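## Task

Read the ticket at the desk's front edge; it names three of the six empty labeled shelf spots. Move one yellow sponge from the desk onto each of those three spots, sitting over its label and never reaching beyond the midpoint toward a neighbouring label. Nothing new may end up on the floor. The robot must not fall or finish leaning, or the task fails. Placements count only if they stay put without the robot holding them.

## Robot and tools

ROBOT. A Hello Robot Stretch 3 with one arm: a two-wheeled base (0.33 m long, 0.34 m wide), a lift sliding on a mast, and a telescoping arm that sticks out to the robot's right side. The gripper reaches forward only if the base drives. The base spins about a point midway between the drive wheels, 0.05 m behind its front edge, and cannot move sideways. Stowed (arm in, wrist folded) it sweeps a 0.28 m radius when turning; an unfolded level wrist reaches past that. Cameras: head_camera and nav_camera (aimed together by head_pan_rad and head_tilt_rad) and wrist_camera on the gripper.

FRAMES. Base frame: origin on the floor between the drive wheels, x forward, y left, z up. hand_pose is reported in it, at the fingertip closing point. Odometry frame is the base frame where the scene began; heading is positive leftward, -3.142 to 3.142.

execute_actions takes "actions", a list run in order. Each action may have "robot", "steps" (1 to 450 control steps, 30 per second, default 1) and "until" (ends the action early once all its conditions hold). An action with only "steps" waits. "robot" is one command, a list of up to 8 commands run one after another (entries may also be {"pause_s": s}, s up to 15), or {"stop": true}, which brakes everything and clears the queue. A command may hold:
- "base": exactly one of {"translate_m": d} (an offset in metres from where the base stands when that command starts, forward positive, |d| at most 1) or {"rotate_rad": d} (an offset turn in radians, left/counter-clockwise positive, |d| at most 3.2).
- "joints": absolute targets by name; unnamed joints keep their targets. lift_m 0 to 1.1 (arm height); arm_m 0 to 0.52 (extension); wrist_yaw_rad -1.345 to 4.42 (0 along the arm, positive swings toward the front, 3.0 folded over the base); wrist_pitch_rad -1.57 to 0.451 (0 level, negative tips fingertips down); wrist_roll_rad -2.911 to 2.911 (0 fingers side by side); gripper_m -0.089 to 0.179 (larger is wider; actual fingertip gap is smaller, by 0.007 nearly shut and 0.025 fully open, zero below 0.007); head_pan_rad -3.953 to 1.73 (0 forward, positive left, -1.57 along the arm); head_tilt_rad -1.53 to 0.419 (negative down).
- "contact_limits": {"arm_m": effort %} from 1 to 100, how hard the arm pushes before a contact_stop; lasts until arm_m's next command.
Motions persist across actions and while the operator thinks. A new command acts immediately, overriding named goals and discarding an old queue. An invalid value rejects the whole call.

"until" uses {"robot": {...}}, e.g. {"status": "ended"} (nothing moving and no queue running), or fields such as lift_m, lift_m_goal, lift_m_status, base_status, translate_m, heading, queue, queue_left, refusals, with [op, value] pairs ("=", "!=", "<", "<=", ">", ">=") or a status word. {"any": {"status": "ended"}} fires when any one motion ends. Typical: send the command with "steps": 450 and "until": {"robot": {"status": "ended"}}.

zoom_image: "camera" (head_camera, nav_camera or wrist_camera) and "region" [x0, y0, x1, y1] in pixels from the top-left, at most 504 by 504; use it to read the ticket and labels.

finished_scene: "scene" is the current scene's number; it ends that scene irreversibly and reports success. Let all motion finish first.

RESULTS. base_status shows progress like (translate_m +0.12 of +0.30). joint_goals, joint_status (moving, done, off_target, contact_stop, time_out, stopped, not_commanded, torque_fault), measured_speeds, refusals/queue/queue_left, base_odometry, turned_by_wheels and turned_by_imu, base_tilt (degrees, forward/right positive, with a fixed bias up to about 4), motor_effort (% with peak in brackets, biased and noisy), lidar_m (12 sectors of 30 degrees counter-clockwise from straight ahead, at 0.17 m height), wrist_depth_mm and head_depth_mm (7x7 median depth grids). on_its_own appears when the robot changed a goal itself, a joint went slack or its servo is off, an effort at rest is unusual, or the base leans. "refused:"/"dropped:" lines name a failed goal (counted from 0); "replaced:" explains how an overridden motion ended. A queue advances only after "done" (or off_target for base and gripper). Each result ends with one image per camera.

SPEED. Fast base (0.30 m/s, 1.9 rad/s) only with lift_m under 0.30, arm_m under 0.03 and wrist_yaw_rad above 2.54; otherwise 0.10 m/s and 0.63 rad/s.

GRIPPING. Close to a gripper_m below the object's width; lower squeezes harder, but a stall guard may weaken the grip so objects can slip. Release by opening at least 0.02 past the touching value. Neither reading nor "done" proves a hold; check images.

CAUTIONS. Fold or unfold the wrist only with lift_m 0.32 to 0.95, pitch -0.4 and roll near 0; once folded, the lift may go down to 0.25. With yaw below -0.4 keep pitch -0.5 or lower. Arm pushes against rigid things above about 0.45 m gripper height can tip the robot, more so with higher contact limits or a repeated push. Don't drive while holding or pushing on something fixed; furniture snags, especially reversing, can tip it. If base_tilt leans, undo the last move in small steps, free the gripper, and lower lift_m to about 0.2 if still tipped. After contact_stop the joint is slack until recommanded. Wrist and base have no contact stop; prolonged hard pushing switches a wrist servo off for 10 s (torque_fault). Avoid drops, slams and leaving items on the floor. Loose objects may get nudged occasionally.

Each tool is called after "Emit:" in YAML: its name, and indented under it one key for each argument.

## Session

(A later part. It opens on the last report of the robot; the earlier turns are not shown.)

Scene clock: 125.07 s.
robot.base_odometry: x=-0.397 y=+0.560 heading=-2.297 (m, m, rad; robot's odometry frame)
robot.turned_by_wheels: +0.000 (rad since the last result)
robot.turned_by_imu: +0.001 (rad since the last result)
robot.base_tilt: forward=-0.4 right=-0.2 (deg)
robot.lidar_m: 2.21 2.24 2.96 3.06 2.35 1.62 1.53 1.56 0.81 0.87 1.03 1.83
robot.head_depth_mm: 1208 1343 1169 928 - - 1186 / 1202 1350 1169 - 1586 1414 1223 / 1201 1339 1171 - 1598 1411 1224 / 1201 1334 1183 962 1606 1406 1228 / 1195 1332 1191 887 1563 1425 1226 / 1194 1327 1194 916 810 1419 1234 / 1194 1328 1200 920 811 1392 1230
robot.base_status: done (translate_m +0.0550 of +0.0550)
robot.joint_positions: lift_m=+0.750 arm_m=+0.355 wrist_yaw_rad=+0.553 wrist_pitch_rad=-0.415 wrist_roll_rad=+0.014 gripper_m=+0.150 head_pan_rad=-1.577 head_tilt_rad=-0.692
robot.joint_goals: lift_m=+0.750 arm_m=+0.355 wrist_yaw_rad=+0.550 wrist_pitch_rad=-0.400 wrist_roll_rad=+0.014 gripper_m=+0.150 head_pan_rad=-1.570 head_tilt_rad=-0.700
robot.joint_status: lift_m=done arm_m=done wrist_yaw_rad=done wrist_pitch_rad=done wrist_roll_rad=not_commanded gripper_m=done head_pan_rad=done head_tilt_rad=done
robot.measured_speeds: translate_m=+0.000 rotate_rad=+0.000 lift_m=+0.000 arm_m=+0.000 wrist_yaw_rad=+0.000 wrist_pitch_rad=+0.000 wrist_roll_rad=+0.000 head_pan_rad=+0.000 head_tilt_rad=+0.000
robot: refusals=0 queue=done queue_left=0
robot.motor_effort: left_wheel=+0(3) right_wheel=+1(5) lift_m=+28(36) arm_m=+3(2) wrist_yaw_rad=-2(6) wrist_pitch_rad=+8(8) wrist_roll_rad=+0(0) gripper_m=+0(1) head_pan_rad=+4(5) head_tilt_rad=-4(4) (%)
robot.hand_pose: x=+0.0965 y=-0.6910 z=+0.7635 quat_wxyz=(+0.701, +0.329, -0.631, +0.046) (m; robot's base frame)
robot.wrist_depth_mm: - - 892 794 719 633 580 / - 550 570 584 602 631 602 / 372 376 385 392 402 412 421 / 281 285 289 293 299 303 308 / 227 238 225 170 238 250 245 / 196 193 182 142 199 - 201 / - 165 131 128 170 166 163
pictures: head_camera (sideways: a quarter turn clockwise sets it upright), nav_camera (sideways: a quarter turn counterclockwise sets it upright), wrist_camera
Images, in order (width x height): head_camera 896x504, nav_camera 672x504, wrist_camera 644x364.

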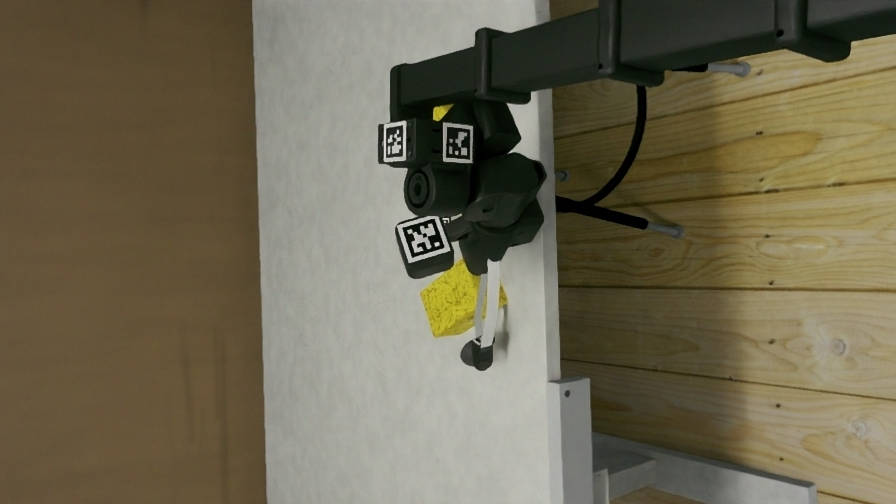

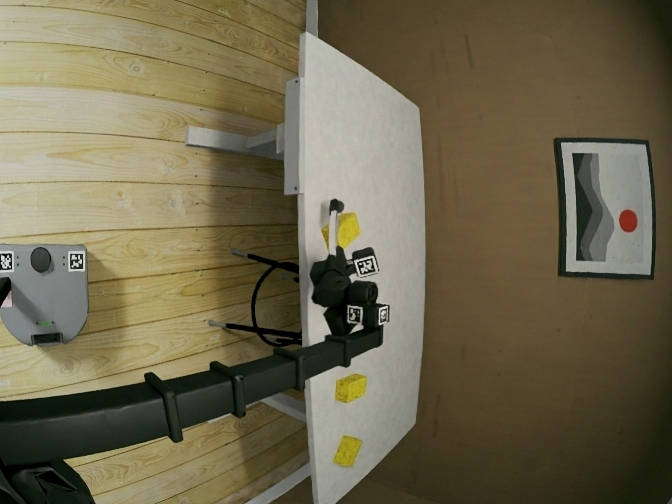

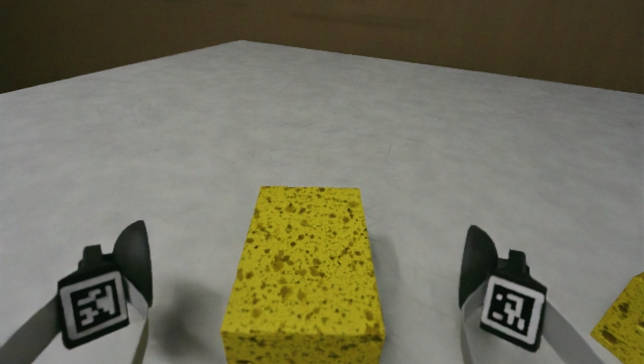

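Emit:
execute_actions:
  actions:
    - {"robot":[{"base":{"translate_m":0.006},"joints":{"arm_m":0.367,"lift_m":0.724}},{"joints":{"gripper_m":0.03}},{"joints":{"lift_m":0.76}}],"steps":450,"until":{"robot":{"status":"ended"}}}

Scene clock: 137.23 s.
robot.base_odometry: x=-0.401 y=+0.555 heading=-2.297 (m, m, rad; robot's odometry frame)
robot.turned_by_wheels: +0.000 (rad since the last result)
robot.turned_by_imu: +0.001 (rad since the last result)
robot.base_tilt: forward=-0.5 right=-0.3 (deg)
robot.lidar_m: 2.20 2.24 2.94 3.05 2.35 1.63 1.53 1.57 0.81 0.87 1.02 1.84
robot.head_depth_mm: 1205 1342 1166 929 - - 1201 / 1205 1339 1191 - 1591 1406 1226 / 1204 1336 1176 - 1563 1415 1224 / 1199 1331 1183 829 1598 1420 1224 / 1196 1331 1190 857 1570 1416 1231 / 1192 1330 1195 919 809 1437 1231 / 1188 1324 1200 918 811 1404 1241
robot.base_status: done (translate_m +0.0060 of +0.0060)
robot.joint_positions: lift_m=+0.760 arm_m=+0.367 wrist_yaw_rad=+0.549 wrist_pitch_rad=-0.416 wrist_roll_rad=+0.014 gripper_m=+0.031 head_pan_rad=-1.577 head_tilt_rad=-0.692
robot.joint_goals: lift_m=+0.760 arm_m=+0.367 wrist_yaw_rad=+0.550 wrist_pitch_rad=-0.400 wrist_roll_rad=+0.014 gripper_m=+0.030 head_pan_rad=-1.570 head_tilt_rad=-0.700
robot.joint_status: lift_m=done arm_m=done wrist_yaw_rad=done wrist_pitch_rad=done wrist_roll_rad=not_commanded gripper_m=done head_pan_rad=done head_tilt_rad=done
robot.measured_speeds: translate_m=+0.000 rotate_rad=+0.000 lift_m=+0.000 arm_m=+0.000 wrist_yaw_rad=+0.000 wrist_pitch_rad=+0.000 wrist_roll_rad=+0.000 head_pan_rad=+0.000 head_tilt_rad=+0.000
robot: refusals=0 queue=done queue_left=0
robot.motor_effort: left_wheel=-1(3) right_wheel=+1(4) lift_m=+36(35) arm_m=+3(5) wrist_yaw_rad=+0(3) wrist_pitch_rad=+8(8) wrist_roll_rad=+0(0) gripper_m=-22(94) head_pan_rad=+4(5) head_tilt_rad=-4(4) (%)
robot.hand_pose: x=+0.0958 y=-0.7033 z=+0.7730 quat_wxyz=(+0.701, +0.329, -0.631, +0.045) (m; robot's base frame)
robot.wrist_depth_mm: - - 869 768 695 629 571 / - 579 598 614 635 646 595 / 387 398 402 415 427 432 442 / 300 304 306 176 318 323 329 / 240 245 144 139 263 255 259 / 202 210 113 115 116 214 215 / 177 171 102 103 171 181 182
pictures: head_camera (sideways: a quarter turn clockwise sets it upright), nav_camera (sideways: a quarter turn counterclockwise sets it upright), wrist_camera
Images, in order (width x height): head_camera 896x504, nav_camera 672x504, wrist_camera 644x364.

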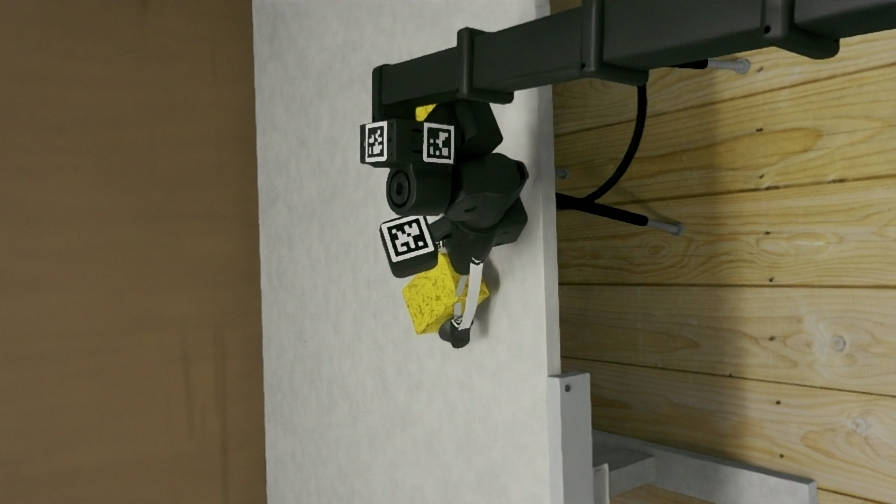

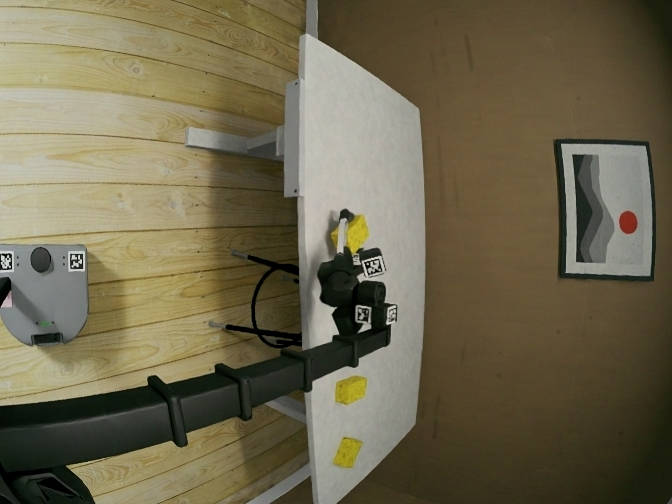

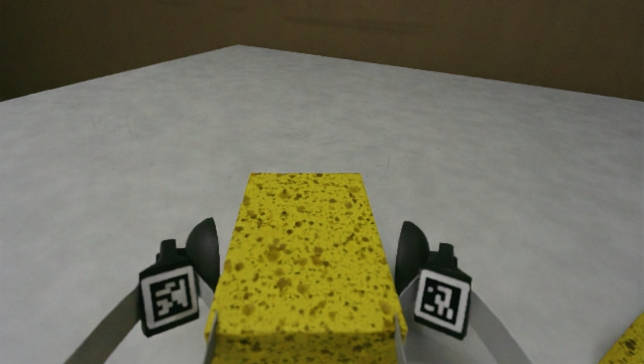

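Emit:
execute_actions:
  actions:
    - {"robot":{"joints":{"arm_m":0.0,"wrist_yaw_rad":2.7,"head_pan_rad":0,"head_tilt_rad":-0.3,"gripper_m":0.02}},"steps":200,"until":{"robot":{"arm_m":["<",0.1]}}}
    - {"robot":[{"joints":{"lift_m":0.28},"base":{"rotate_rad":1.62}},{"base":{"translate_m":1.0}}],"steps":450,"until":{"robot":{"status":"ended"}}}

Scene clock: 159.30 s.
robot.base_odometry: x=+0.379 y=-0.071 heading=-0.677 (m, m, rad; robot's odometry frame)
robot.turned_by_wheels: +1.620 (rad since the last result)
robot.turned_by_imu: +1.618 (rad since the last result)
robot.base_tilt: forward=-0.5 right=-0.3 (deg)
robot.lidar_m: 2.07 2.24 1.63 1.56 1.60 2.08 1.97 2.45 2.27 2.20 2.26 2.35
robot.head_depth_mm: 2026 2098 2240 2337 2474 2036 1610 / 2062 2178 2260 2368 2434 2061 1610 / 2087 2196 2287 2466 2583 2042 1604 / 2089 2198 2328 2441 2565 2047 1611 / 2087 2223 2293 2376 2507 2058 1619 / 2142 2231 2289 2391 2486 2062 1608 / 2108 2235 2312 2395 2483 2052 1613
robot.base_status: done (translate_m +1.0000 of +1.0000)
robot.joint_positions: lift_m=+0.280 arm_m=+0.002 wrist_yaw_rad=+2.697 wrist_pitch_rad=-0.417 wrist_roll_rad=+0.014 gripper_m=+0.030 head_pan_rad=-0.007 head_tilt_rad=-0.309
robot.joint_goals: lift_m=+0.280 arm_m=+0.000 wrist_yaw_rad=+2.700 wrist_pitch_rad=-0.400 wrist_roll_rad=+0.014 gripper_m=+0.029 head_pan_rad=+0.000 head_tilt_rad=-0.300
robot.joint_status: lift_m=done arm_m=done wrist_yaw_rad=done wrist_pitch_rad=done wrist_roll_rad=not_commanded gripper_m=done head_pan_rad=done head_tilt_rad=done
robot.measured_speeds: translate_m=+0.000 rotate_rad=+0.000 lift_m=+0.000 arm_m=+0.000 wrist_yaw_rad=+0.000 wrist_pitch_rad=+0.000 wrist_roll_rad=+0.000 head_pan_rad=+0.000 head_tilt_rad=+0.000
robot: refusals=0 queue=done queue_left=0
robot.on_its_own: gripper_m is held at +0.029, not at your +0.020, by its stall guard, which is not easing now
robot.motor_effort: left_wheel=-1(4) right_wheel=+0(6) lift_m=+29(36) arm_m=-3(3) wrist_yaw_rad=+2(6) wrist_pitch_rad=+9(9) wrist_roll_rad=+0(0) gripper_m=-20(67) head_pan_rad=+5(61) head_tilt_rad=+4(29) (%)
robot.hand_pose: x=+0.0752 y=+0.0560 z=+0.2929 quat_wxyz=(+0.296, +0.711, -0.011, +0.638) (m; robot's base frame)
robot.wrist_depth_mm: - - - - - - - / - - - - - - - / 944 981 968 - - - - / 719 739 754 177 763 785 785 / 586 590 143 138 635 617 620 / - 507 113 115 115 519 521 / - - 102 103 416 442 444
pictures: head_camera (sideways: a quarter turn clockwise sets it upright), nav_camera (sideways: a quarter turn counterclockwise sets it upright), wrist_camera
Images, in order (width x height): head_camera 896x504, nav_camera 672x504, wrist_camera 644x364.

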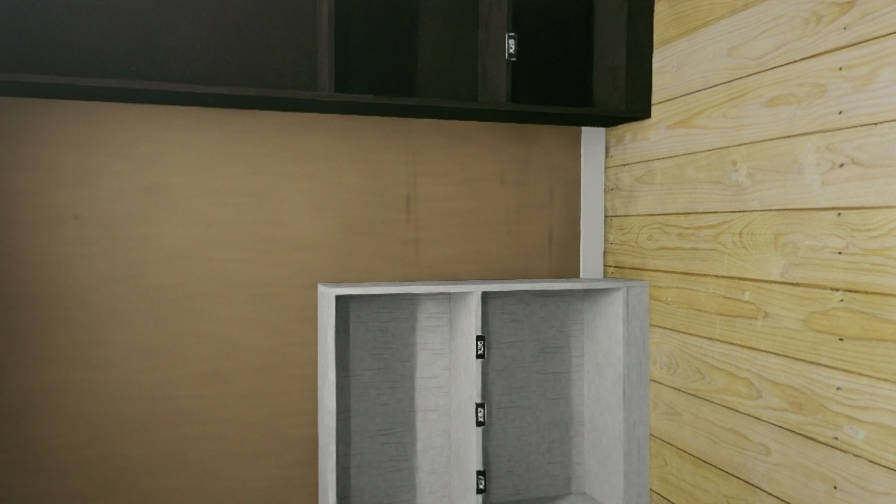

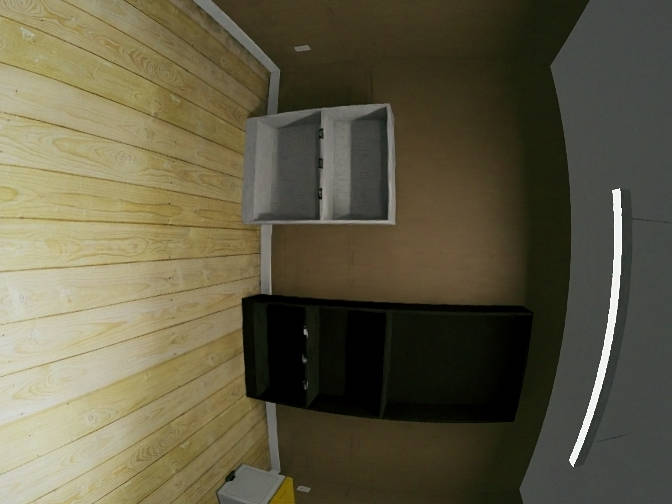

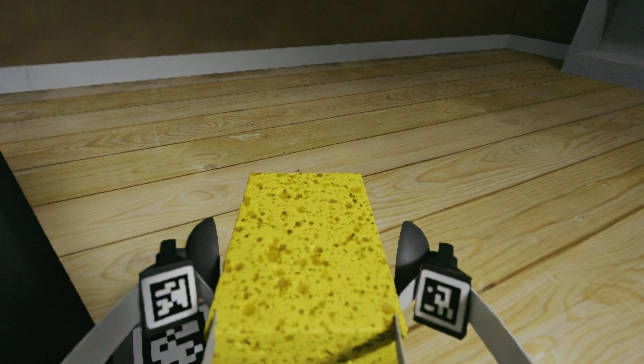

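Emit:
zoom_image:
  camera: "head_camera"
  region: [440, 325, 520, 504]

Region (440, 325, 520, 504) of head_camera's 896x504 image, scaled by 2.816, with more detail than that image has; it fills the left 225 columns of this view, and the rest is white.

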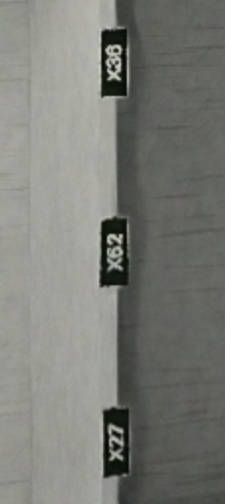

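Emit:
execute_actions:
  actions:
    - {"robot":[{"base":{"rotate_rad":0.45},"joints":{"head_pan_rad":-1.57,"head_tilt_rad":-0.9}},{"base":{"translate_m":0.85}},{"base":{"translate_m":0.83}},{"base":{"rotate_rad":1.13}},{"joints":{"lift_m":0.64}}],"steps":450,"until":{"robot":{"lift_m":[">",0.33]}}}
    - {"robot":{"joints":{"lift_m":0.64,"wrist_yaw_rad":0.05}},"steps":450,"until":{"robot":{"status":"ended"}}}

Scene clock: 188.97 s.
robot.base_odometry: x=+2.015 y=-0.450 heading=+0.902 (m, m, rad; robot's odometry frame)
robot.turned_by_wheels: +1.580 (rad since the last result)
robot.turned_by_imu: +1.573 (rad since the last result)
robot.base_tilt: forward=-0.5 right=-0.2 (deg)
robot.lidar_m: 0.85 0.88 1.19 3.19 3.64 3.01 2.44 1.20 0.74 0.78 0.56 0.88
robot.head_depth_mm: 518 800 947 862 1311 1237 - / 523 800 946 867 1322 1246 - / 526 801 948 870 1285 - - / 531 804 951 873 1323 1239 1149 / 535 808 951 874 1317 1246 1148 / 539 808 901 861 1130 1284 1150 / 541 662 665 1253 1468 1292 1162
robot.base_status: done (rotate_rad +1.1299 of +1.1300)
robot.joint_positions: lift_m=+0.640 arm_m=+0.002 wrist_yaw_rad=+0.053 wrist_pitch_rad=-0.418 wrist_roll_rad=+0.014 gripper_m=+0.030 head_pan_rad=-1.563 head_tilt_rad=-0.889
robot.joint_goals: lift_m=+0.640 arm_m=+0.000 wrist_yaw_rad=+0.050 wrist_pitch_rad=-0.400 wrist_roll_rad=+0.014 gripper_m=+0.029 head_pan_rad=-1.570 head_tilt_rad=-0.900
robot.joint_status: lift_m=done arm_m=done wrist_yaw_rad=done wrist_pitch_rad=done wrist_roll_rad=not_commanded gripper_m=done head_pan_rad=done head_tilt_rad=done
robot.measured_speeds: translate_m=+0.000 rotate_rad=+0.000 lift_m=+0.000 arm_m=+0.000 wrist_yaw_rad=+0.000 wrist_pitch_rad=+0.000 wrist_roll_rad=+0.000 head_pan_rad=+0.000 head_tilt_rad=+0.000
robot: refusals=0 queue=done queue_left=0
robot.on_its_own: gripper_m is held at +0.029, not at your +0.020, by its stall guard, which is not easing now
robot.motor_effort: left_wheel=-1(6) right_wheel=+2(6) lift_m=+35(36) arm_m=-3(3) wrist_yaw_rad=-3(4) wrist_pitch_rad=+9(9) wrist_roll_rad=+0(0) gripper_m=-20(21) head_pan_rad=-5(59) head_tilt_rad=-5(37) (%)
robot.hand_pose: x=-0.0096 y=-0.3708 z=+0.6526 quat_wxyz=(+0.691, +0.164, -0.692, -0.130) (m; robot's base frame)
robot.wrist_depth_mm: 319 455 479 474 480 478 481 / 319 463 504 514 508 509 514 / 319 373 378 385 396 406 418 / 312 312 311 175 319 323 324 / 758 473 143 139 679 701 573 / 865 409 114 115 115 756 571 / 770 534 103 103 679 697 579
pictures: head_camera (sideways: a quarter turn clockwise sets it upright), nav_camera (sideways: a quarter turn counterclockwise sets it upright), wrist_camera
Images, in order (width x height): head_camera 896x504, nav_camera 672x504, wrist_camera 644x364.

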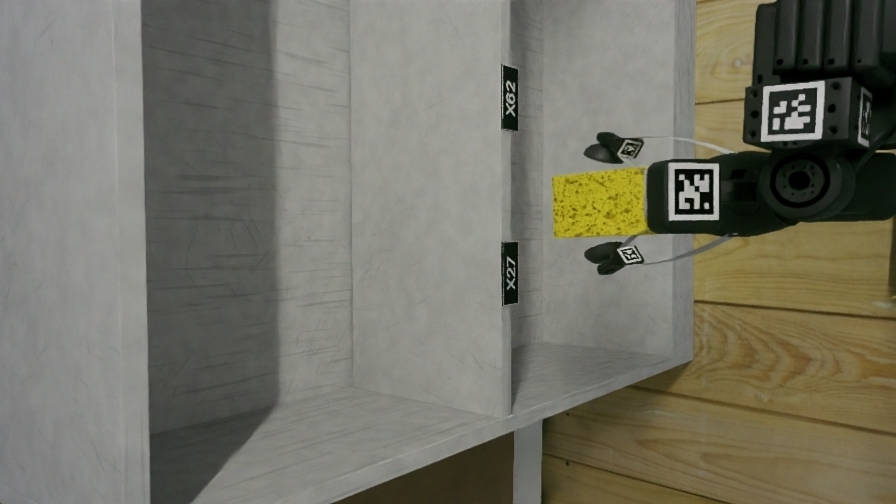

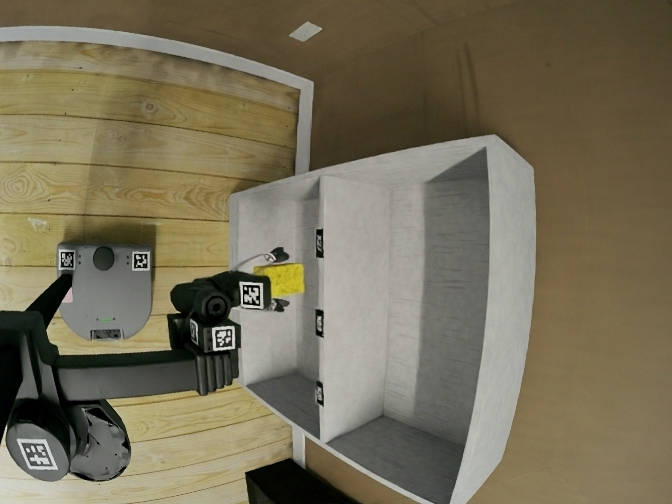

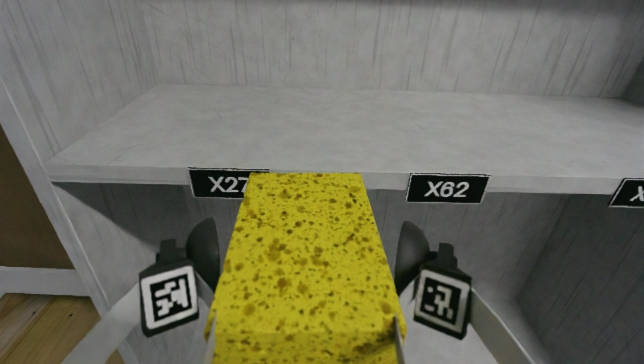

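Emit:
execute_actions:
  actions:
    - {"robot":[{"base":{"translate_m":0.078},"joints":{"lift_m":0.655,"arm_m":0.06}},{"joints":{"arm_m":0.26}},{"joints":{"lift_m":0.625}}],"steps":450,"until":{"robot":{"status":"ended"}}}

Scene clock: 206.33 s.
robot.base_odometry: x=+2.064 y=-0.389 heading=+0.902 (m, m, rad; robot's odometry frame)
robot.turned_by_wheels: +0.000 (rad since the last result)
robot.turned_by_imu: +0.002 (rad since the last result)
robot.base_tilt: forward=-0.4 right=-0.3 (deg)
robot.lidar_m: 0.77 0.80 1.09 2.91 4.04 3.08 2.52 0.80 0.82 0.67 0.53 0.80
robot.head_depth_mm: 518 795 933 862 1318 - - / 522 797 939 910 1291 1240 1144 / 528 798 943 - 1309 1236 1139 / 530 802 948 856 1324 1244 1141 / 534 801 924 855 1257 1261 1149 / 538 618 675 1246 1454 1289 1152 / 743 867 1054 1290 1467 1293 1154
robot.base_status: done (translate_m +0.0780 of +0.0780)
robot.joint_positions: lift_m=+0.625 arm_m=+0.260 wrist_yaw_rad=+0.052 wrist_pitch_rad=-0.418 wrist_roll_rad=+0.014 gripper_m=+0.030 head_pan_rad=-1.563 head_tilt_rad=-0.889
robot.joint_goals: lift_m=+0.625 arm_m=+0.260 wrist_yaw_rad=+0.050 wrist_pitch_rad=-0.400 wrist_roll_rad=+0.014 gripper_m=+0.029 head_pan_rad=-1.570 head_tilt_rad=-0.900
robot.joint_status: lift_m=done arm_m=done wrist_yaw_rad=done wrist_pitch_rad=done wrist_roll_rad=not_commanded gripper_m=done head_pan_rad=done head_tilt_rad=done
robot.measured_speeds: translate_m=+0.000 rotate_rad=+0.000 lift_m=+0.000 arm_m=+0.000 wrist_yaw_rad=+0.000 wrist_pitch_rad=+0.000 wrist_roll_rad=+0.000 head_pan_rad=+0.000 head_tilt_rad=+0.000
robot: refusals=0 queue=done queue_left=0
robot.on_its_own: gripper_m is held at +0.029, not at your +0.020, by its stall guard, which is not easing now
robot.motor_effort: left_wheel=-1(5) right_wheel=+1(5) lift_m=+28(35) arm_m=+3(3) wrist_yaw_rad=-2(3) wrist_pitch_rad=+9(9) wrist_roll_rad=+0(0) gripper_m=-20(20) head_pan_rad=-4(4) head_tilt_rad=-6(5) (%)
robot.hand_pose: x=-0.0098 y=-0.6287 z=+0.6378 quat_wxyz=(+0.691, +0.164, -0.692, -0.130) (m; robot's base frame)
robot.wrist_depth_mm: 232 245 246 246 246 247 247 / 233 266 268 267 267 269 270 / 235 291 291 292 292 292 293 / 229 253 258 176 266 270 276 / 202 205 143 139 220 216 219 / 169 176 113 115 115 180 181 / 149 143 103 103 144 153 154
pictures: head_camera (sideways: a quarter turn clockwise sets it upright), nav_camera (sideways: a quarter turn counterclockwise sets it upright), wrist_camera
Images, in order (width x height): head_camera 896x504, nav_camera 672x504, wrist_camera 644x364.

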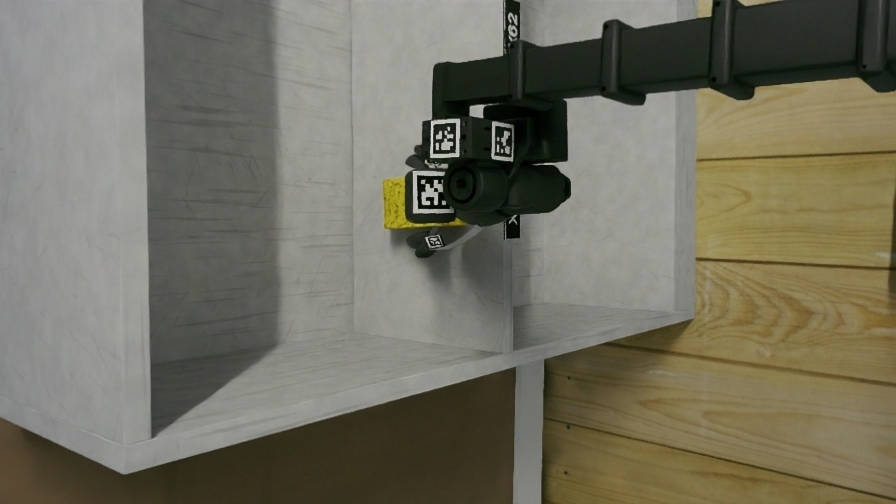

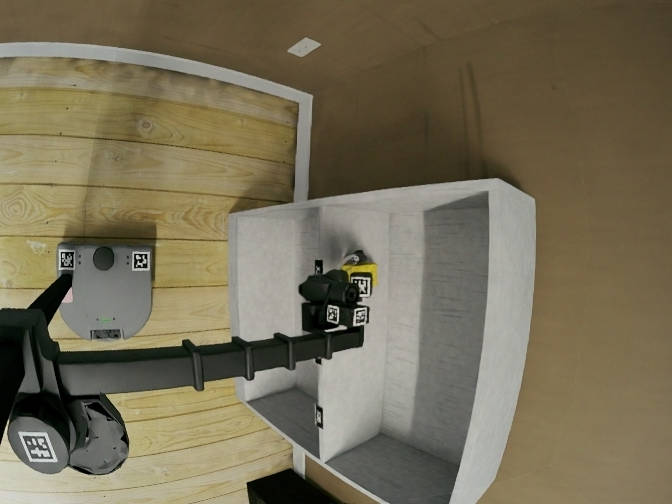

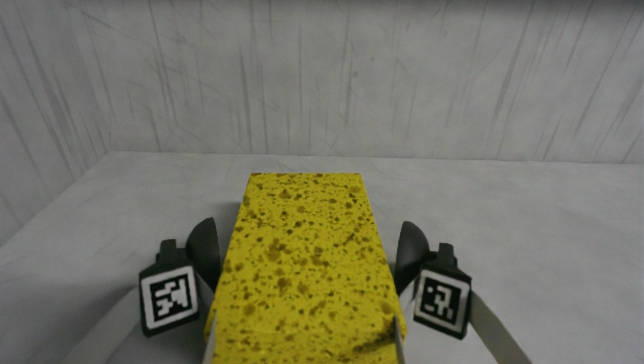

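Emit:
execute_actions:
  actions:
    - {"robot":[{"joints":{"lift_m":0.620}},{"joints":{"gripper_m":0.12}},{"joints":{"arm_m":0.0,"lift_m":0.635}}],"steps":450,"until":{"robot":{"status":"ended"}}}

Scene clock: 216.30 s.
robot.base_odometry: x=+2.064 y=-0.389 heading=+0.902 (m, m, rad; robot's odometry frame)
robot.turned_by_wheels: +0.000 (rad since the last result)
robot.turned_by_imu: +0.001 (rad since the last result)
robot.base_tilt: forward=-0.5 right=-0.3 (deg)
robot.lidar_m: 0.77 0.80 1.09 2.92 4.01 3.08 2.52 0.80 0.81 0.67 0.54 0.81
robot.head_depth_mm: 519 797 940 862 1310 1234 - / 522 800 941 869 1323 1243 - / 527 799 942 849 1313 - - / 530 799 947 854 1327 1244 1146 / 535 802 924 857 1260 1266 1159 / 540 617 675 1246 1446 1287 1152 / 744 871 1054 1289 1458 1291 1150
robot.base_status: done (translate_m +0.0780 of +0.0780)
robot.joint_positions: lift_m=+0.635 arm_m=+0.002 wrist_yaw_rad=+0.052 wrist_pitch_rad=-0.415 wrist_roll_rad=+0.014 gripper_m=+0.120 head_pan_rad=-1.563 head_tilt_rad=-0.889
robot.joint_goals: lift_m=+0.635 arm_m=+0.000 wrist_yaw_rad=+0.050 wrist_pitch_rad=-0.400 wrist_roll_rad=+0.014 gripper_m=+0.120 head_pan_rad=-1.570 head_tilt_rad=-0.900
robot.joint_status: lift_m=done arm_m=done wrist_yaw_rad=done wrist_pitch_rad=done wrist_roll_rad=not_commanded gripper_m=done head_pan_rad=done head_tilt_rad=done
robot.measured_speeds: translate_m=+0.000 rotate_rad=+0.000 lift_m=+0.000 arm_m=+0.000 wrist_yaw_rad=+0.000 wrist_pitch_rad=+0.000 wrist_roll_rad=+0.000 head_pan_rad=+0.000 head_tilt_rad=+0.000
robot: refusals=0 queue=done queue_left=0
robot.motor_effort: left_wheel=-1(1) right_wheel=+1(0) lift_m=+35(36) arm_m=-3(5) wrist_yaw_rad=-2(3) wrist_pitch_rad=+8(9) wrist_roll_rad=+0(0) gripper_m=+1(81) head_pan_rad=-4(4) head_tilt_rad=-6(5) (%)
robot.hand_pose: x=-0.0098 y=-0.3711 z=+0.6482 quat_wxyz=(+0.691, +0.163, -0.693, -0.129) (m; robot's base frame)
robot.wrist_depth_mm: 385 314 473 475 478 480 477 / 576 317 500 501 506 512 522 / 644 321 365 336 385 393 406 / 713 308 309 312 321 317 319 / 783 578 656 690 679 685 657 / 826 - 698 777 773 765 665 / 780 758 673 698 721 678 664
pictures: head_camera (sideways: a quarter turn clockwise sets it upright), nav_camera (sideways: a quarter turn counterclockwise sets it upright), wrist_camera
Images, in order (width x height): head_camera 896x504, nav_camera 672x504, wrist_camera 644x364.

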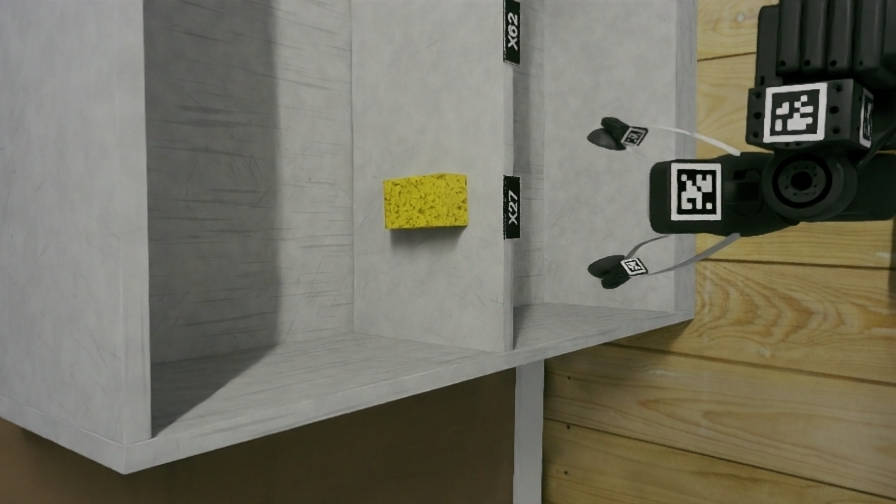

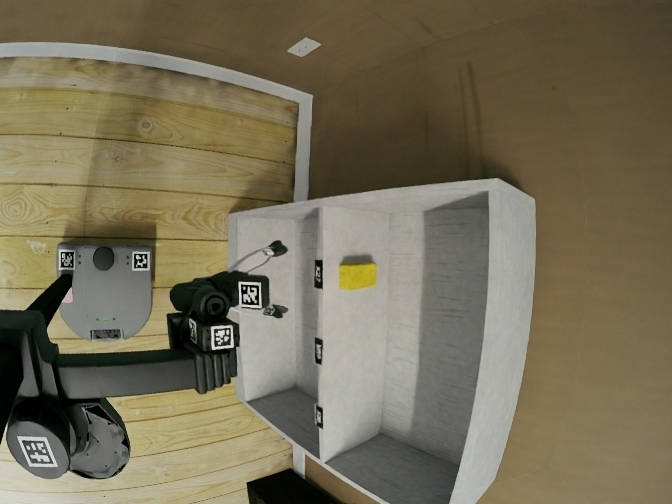

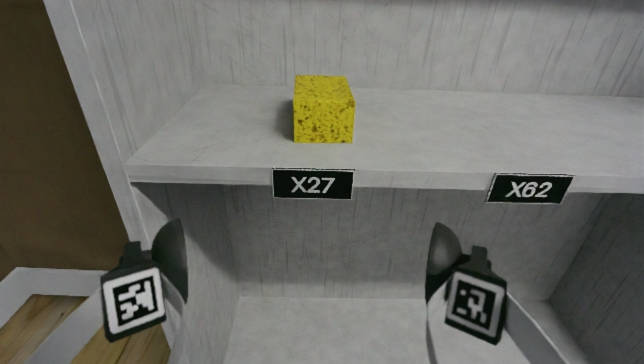

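Emit:
execute_actions:
  actions:
    - {"robot":{"joints":{"wrist_yaw_rad":2.7,"gripper_m":0.04,"lift_m":0.4,"head_tilt_rad":-0.7},"base":{"rotate_rad":1.79}},"steps":200,"until":{"robot":{"wrist_yaw_rad":[">",2.0]}}}
    - {"robot":{"joints":{"lift_m":0.28}},"steps":200,"until":{"robot":{"status":"ended"}}}
    - {"robot":{"base":{"translate_m":1.0}},"steps":200,"until":{"robot":{"translate_m":[">",0.8]}}}
    - {"robot":{"base":{"translate_m":1.0}},"steps":200,"until":{"robot":{"translate_m":[">",0.8]}}}
    - {"robot":[{"base":{"translate_m":0.96}},{"base":{"rotate_rad":1.39}},{"joints":{"lift_m":0.84}}],"steps":450,"until":{"robot":{"lift_m":[">",0.33]}}}
    - {"robot":{"joints":{"lift_m":0.84,"wrist_yaw_rad":0.4,"gripper_m":0.15}},"steps":450,"until":{"robot":{"status":"ended"}}}

Scene clock: 257.87 s.
robot.base_odometry: x=-0.252 y=+0.728 heading=-2.201 (m, m, rad; robot's odometry frame)
robot.turned_by_wheels: +3.180 (rad since the last result)
robot.turned_by_imu: +3.169 (rad since the last result)
robot.base_tilt: forward=-0.5 right=-0.3 (deg)
robot.lidar_m: 2.41 2.55 3.12 3.03 1.82 1.36 1.32 1.38 1.05 0.76 1.14 2.05
robot.head_depth_mm: 1190 1320 1135 841 1567 1425 - / 1199 1336 1145 889 1277 1397 - / 1203 1347 1154 869 1630 1404 - / 1219 1358 1158 868 1584 - - / 1221 1372 1155 899 1636 1408 1197 / 1237 1389 1163 902 1639 1387 1226 / 1249 1398 1173 908 1601 1417 1227
robot.base_status: done (rotate_rad +1.3899 of +1.3900)
robot.joint_positions: lift_m=+0.840 arm_m=+0.002 wrist_yaw_rad=+0.403 wrist_pitch_rad=-0.416 wrist_roll_rad=+0.014 gripper_m=+0.150 head_pan_rad=-1.563 head_tilt_rad=-0.704
robot.joint_goals: lift_m=+0.840 arm_m=+0.000 wrist_yaw_rad=+0.400 wrist_pitch_rad=-0.400 wrist_roll_rad=+0.014 gripper_m=+0.150 head_pan_rad=-1.570 head_tilt_rad=-0.700
robot.joint_status: lift_m=done arm_m=done wrist_yaw_rad=done wrist_pitch_rad=done wrist_roll_rad=not_commanded gripper_m=done head_pan_rad=done head_tilt_rad=done
robot.measured_speeds: translate_m=+0.000 rotate_rad=+0.000 lift_m=+0.000 arm_m=+0.000 wrist_yaw_rad=+0.000 wrist_pitch_rad=+0.000 wrist_roll_rad=+0.000 head_pan_rad=+0.000 head_tilt_rad=+0.000
robot: refusals=0 queue=done queue_left=0
robot.motor_effort: left_wheel=-1(7) right_wheel=+1(7) lift_m=+35(36) arm_m=-3(4) wrist_yaw_rad=-3(4) wrist_pitch_rad=+8(8) wrist_roll_rad=+0(0) gripper_m=+0(85) head_pan_rad=-5(5) head_tilt_rad=+2(18) (%)
robot.hand_pose: x=+0.0666 y=-0.3533 z=+0.8529 quat_wxyz=(+0.703, +0.282, -0.653, -0.007) (m; robot's base frame)
robot.wrist_depth_mm: - - - - - 911 863 / - - 885 926 926 947 873 / - 594 603 613 548 636 653 / - - 527 484 473 475 446 / - - - - 866 397 387 / - - - - - - - / 953 - - - - - -
pictures: head_camera (sideways: a quarter turn clockwise sets it upright), nav_camera (sideways: a quarter turn counterclockwise sets it upright), wrist_camera
Images, in order (width x height): head_camera 896x504, nav_camera 672x504, wrist_camera 644x364.

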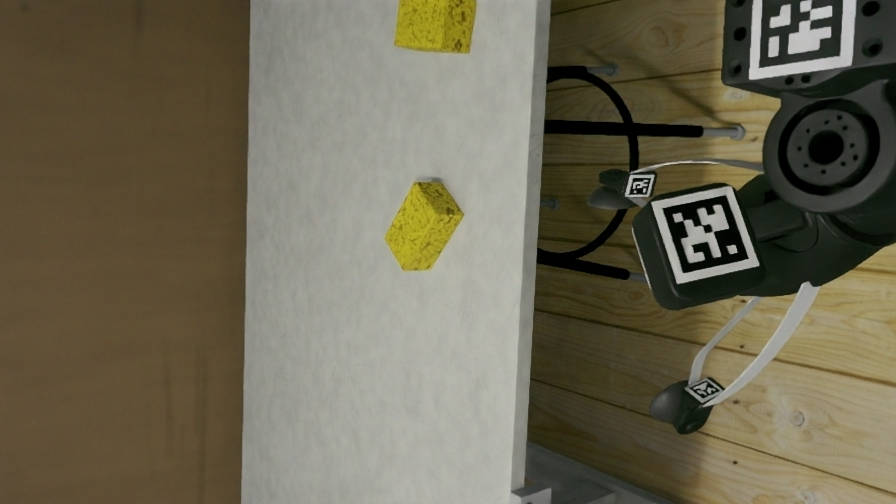

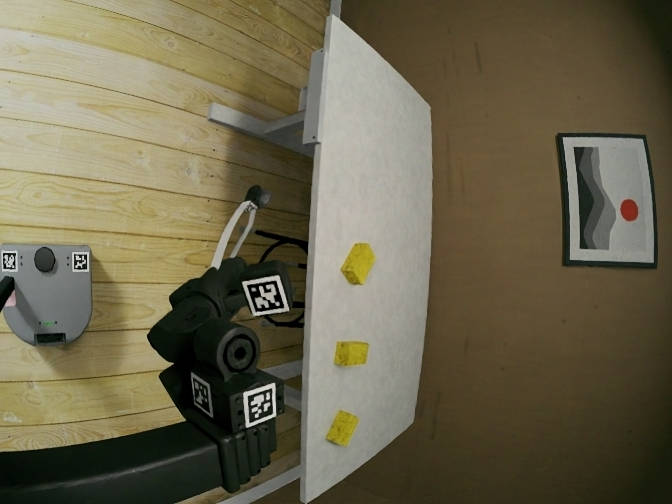

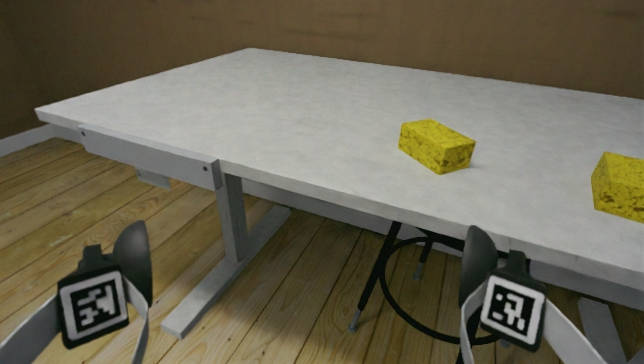

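Emit:
execute_actions:
  actions:
    - {"robot":[{"base":{"translate_m":-0.165},"joints":{"arm_m":0.36,"wrist_yaw_rad":-0.22,"lift_m":0.80}}],"steps":450,"until":{"robot":{"status":"ended"}}}

Scene clock: 272.83 s.
robot.base_odometry: x=-0.155 y=+0.861 heading=-2.201 (m, m, rad; robot's odometry frame)
robot.turned_by_wheels: +0.000 (rad since the last result)
robot.turned_by_imu: +0.001 (rad since the last result)
robot.base_tilt: forward=-0.5 right=-0.3 (deg)
robot.lidar_m: 2.58 2.72 3.15 3.07 1.59 1.19 1.16 1.21 1.01 0.75 0.93 2.04
robot.head_depth_mm: 1185 1323 1183 - - 1380 1211 / 1197 1336 1242 833 1582 1400 1217 / 1202 1341 1199 - 1542 1399 1211 / 1215 1357 1156 892 1242 1371 1225 / 1222 1368 1163 875 1552 1411 1221 / 1230 1383 1165 888 1640 1419 1221 / 1250 1401 1172 909 1638 1419 1231
robot.base_status: done (translate_m -0.1650 of -0.1650)
robot.joint_positions: lift_m=+0.800 arm_m=+0.360 wrist_yaw_rad=-0.218 wrist_pitch_rad=-0.416 wrist_roll_rad=+0.014 gripper_m=+0.150 head_pan_rad=-1.563 head_tilt_rad=-0.704
robot.joint_goals: lift_m=+0.800 arm_m=+0.360 wrist_yaw_rad=-0.220 wrist_pitch_rad=-0.400 wrist_roll_rad=+0.014 gripper_m=+0.150 head_pan_rad=-1.570 head_tilt_rad=-0.700
robot.joint_status: lift_m=done arm_m=done wrist_yaw_rad=done wrist_pitch_rad=done wrist_roll_rad=not_commanded gripper_m=done head_pan_rad=done head_tilt_rad=done
robot.measured_speeds: translate_m=+0.000 rotate_rad=+0.000 lift_m=+0.000 arm_m=+0.000 wrist_yaw_rad=+0.000 wrist_pitch_rad=+0.000 wrist_roll_rad=+0.000 head_pan_rad=+0.000 head_tilt_rad=+0.000
robot: refusals=0 queue=done queue_left=0
robot.motor_effort: left_wheel=-1(4) right_wheel=+1(2) lift_m=+28(35) arm_m=+3(4) wrist_yaw_rad=-2(5) wrist_pitch_rad=+9(8) wrist_roll_rad=+0(0) gripper_m=-1(1) head_pan_rad=-4(4) head_tilt_rad=+2(2) (%)
robot.hand_pose: x=-0.0701 y=-0.7238 z=+0.8131 quat_wxyz=(+0.667, +0.069, -0.708, -0.221) (m; robot's base frame)
robot.wrist_depth_mm: 630 659 678 722 763 822 860 / 645 678 722 755 801 858 946 / 485 490 504 512 521 535 - / 367 371 381 383 392 399 406 / 299 311 307 299 313 330 253 / 258 254 238 210 260 - 224 / - 217 183 179 225 219 225
pictures: head_camera (sideways: a quarter turn clockwise sets it upright), nav_camera (sideways: a quarter turn counterclockwise sets it upright), wrist_camera
Images, in order (width x height): head_camera 896x504, nav_camera 672x504, wrist_camera 644x364.

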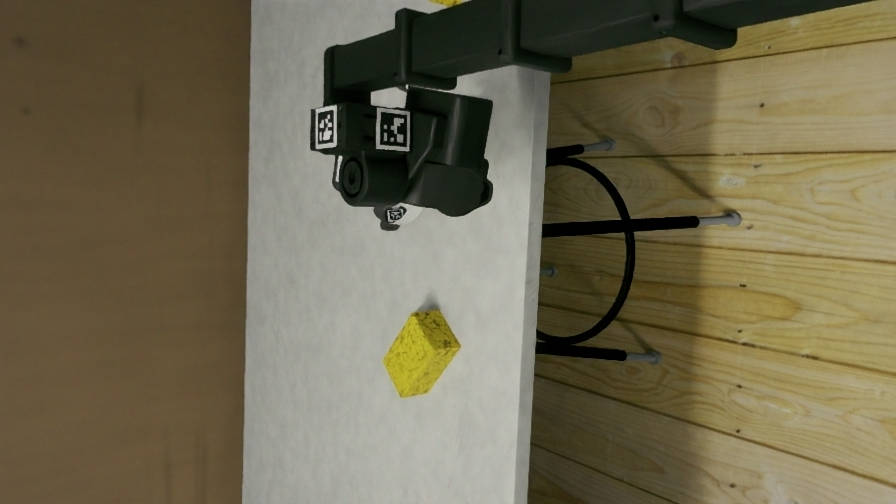

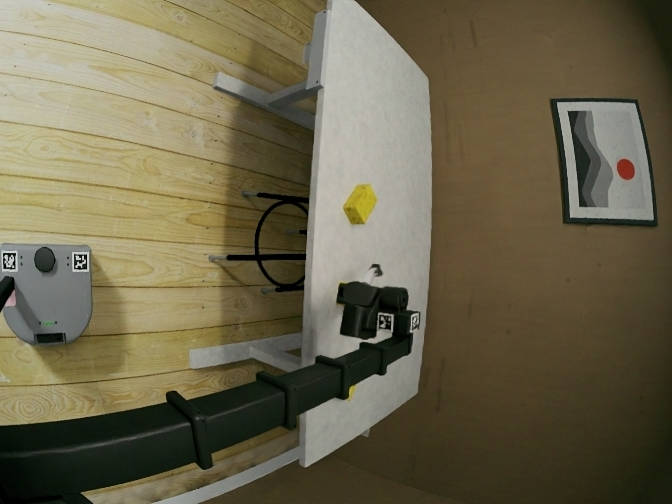

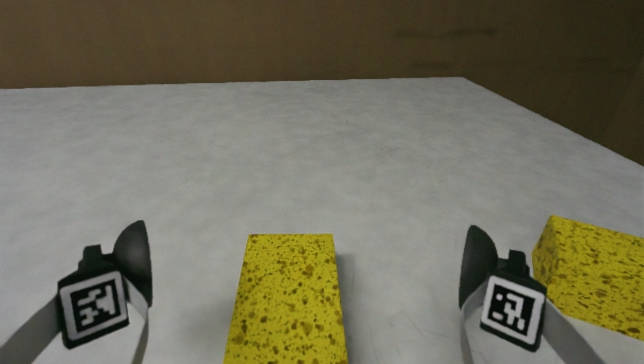

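Emit:
execute_actions:
  actions:
    - {"robot":[{"base":{"translate_m":0.004},"joints":{"arm_m":0.39,"lift_m":0.721}},{"joints":{"gripper_m":0.03}},{"joints":{"lift_m":0.79}}],"steps":450,"until":{"robot":{"status":"ended"}}}

Scene clock: 284.43 s.
robot.base_odometry: x=-0.158 y=+0.858 heading=-2.201 (m, m, rad; robot's odometry frame)
robot.turned_by_wheels: +0.000 (rad since the last result)
robot.turned_by_imu: +0.001 (rad since the last result)
robot.base_tilt: forward=-0.5 right=-0.3 (deg)
robot.lidar_m: 2.58 2.71 3.15 3.06 1.60 1.20 1.16 1.21 1.01 0.75 0.93 2.03
robot.head_depth_mm: 1186 1317 1184 - - 1387 1209 / 1200 1330 1247 835 1561 1410 1215 / 1204 1341 1201 833 1538 1400 1221 / 1217 1352 1150 895 1245 1376 1219 / 1232 1374 1152 873 1538 1415 1223 / 1236 1372 1164 887 1627 1410 1222 / 1251 1401 1170 903 1628 1412 1234
robot.base_status: done (translate_m +0.0040 of +0.0040)
robot.joint_positions: lift_m=+0.790 arm_m=+0.390 wrist_yaw_rad=-0.219 wrist_pitch_rad=-0.416 wrist_roll_rad=+0.014 gripper_m=+0.034 head_pan_rad=-1.563 head_tilt_rad=-0.704
robot.joint_goals: lift_m=+0.790 arm_m=+0.390 wrist_yaw_rad=-0.220 wrist_pitch_rad=-0.400 wrist_roll_rad=+0.014 gripper_m=+0.033 head_pan_rad=-1.570 head_tilt_rad=-0.700
robot.joint_status: lift_m=done arm_m=done wrist_yaw_rad=done wrist_pitch_rad=done wrist_roll_rad=not_commanded gripper_m=done head_pan_rad=done head_tilt_rad=done
robot.measured_speeds: translate_m=+0.000 rotate_rad=+0.000 lift_m=+0.000 arm_m=+0.000 wrist_yaw_rad=+0.000 wrist_pitch_rad=+0.000 wrist_roll_rad=+0.000 head_pan_rad=+0.000 head_tilt_rad=+0.000
robot: refusals=0 queue=done queue_left=0
robot.motor_effort: left_wheel=-1(0) right_wheel=+2(5) lift_m=+36(37) arm_m=+3(3) wrist_yaw_rad=-1(2) wrist_pitch_rad=+8(9) wrist_roll_rad=+0(0) gripper_m=-20(95) head_pan_rad=-4(4) head_tilt_rad=+3(3) (%)
robot.hand_pose: x=-0.0704 y=-0.7539 z=+0.8030 quat_wxyz=(+0.667, +0.068, -0.708, -0.222) (m; robot's base frame)
robot.wrist_depth_mm: 593 619 660 692 740 775 835 / 625 662 701 708 754 831 909 / 457 465 477 487 495 504 980 / 350 352 363 176 374 379 388 / 283 289 143 138 302 302 306 / 238 245 113 114 115 252 213 / 210 202 96 97 201 215 210
pictures: head_camera (sideways: a quarter turn clockwise sets it upright), nav_camera (sideways: a quarter turn counterclockwise sets it upright), wrist_camera
Images, in order (width x height): head_camera 896x504, nav_camera 672x504, wrist_camera 644x364.

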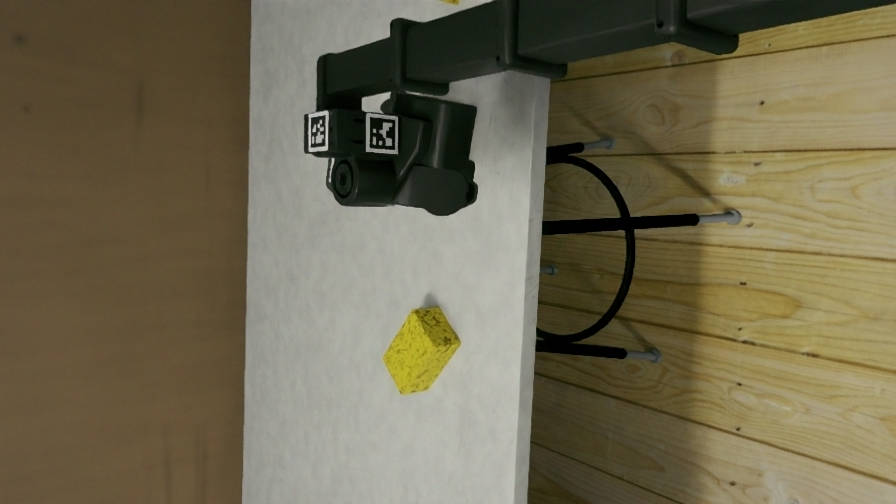

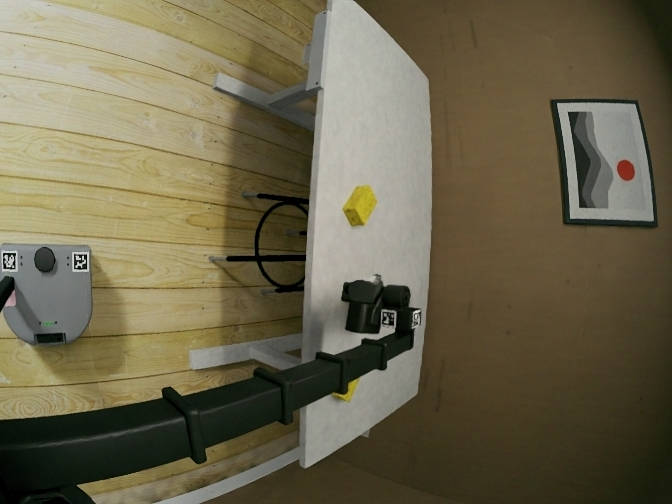

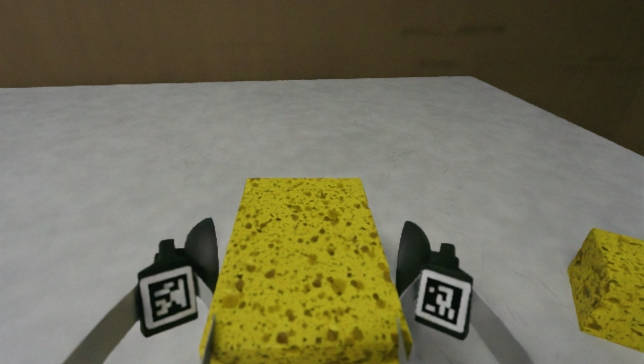

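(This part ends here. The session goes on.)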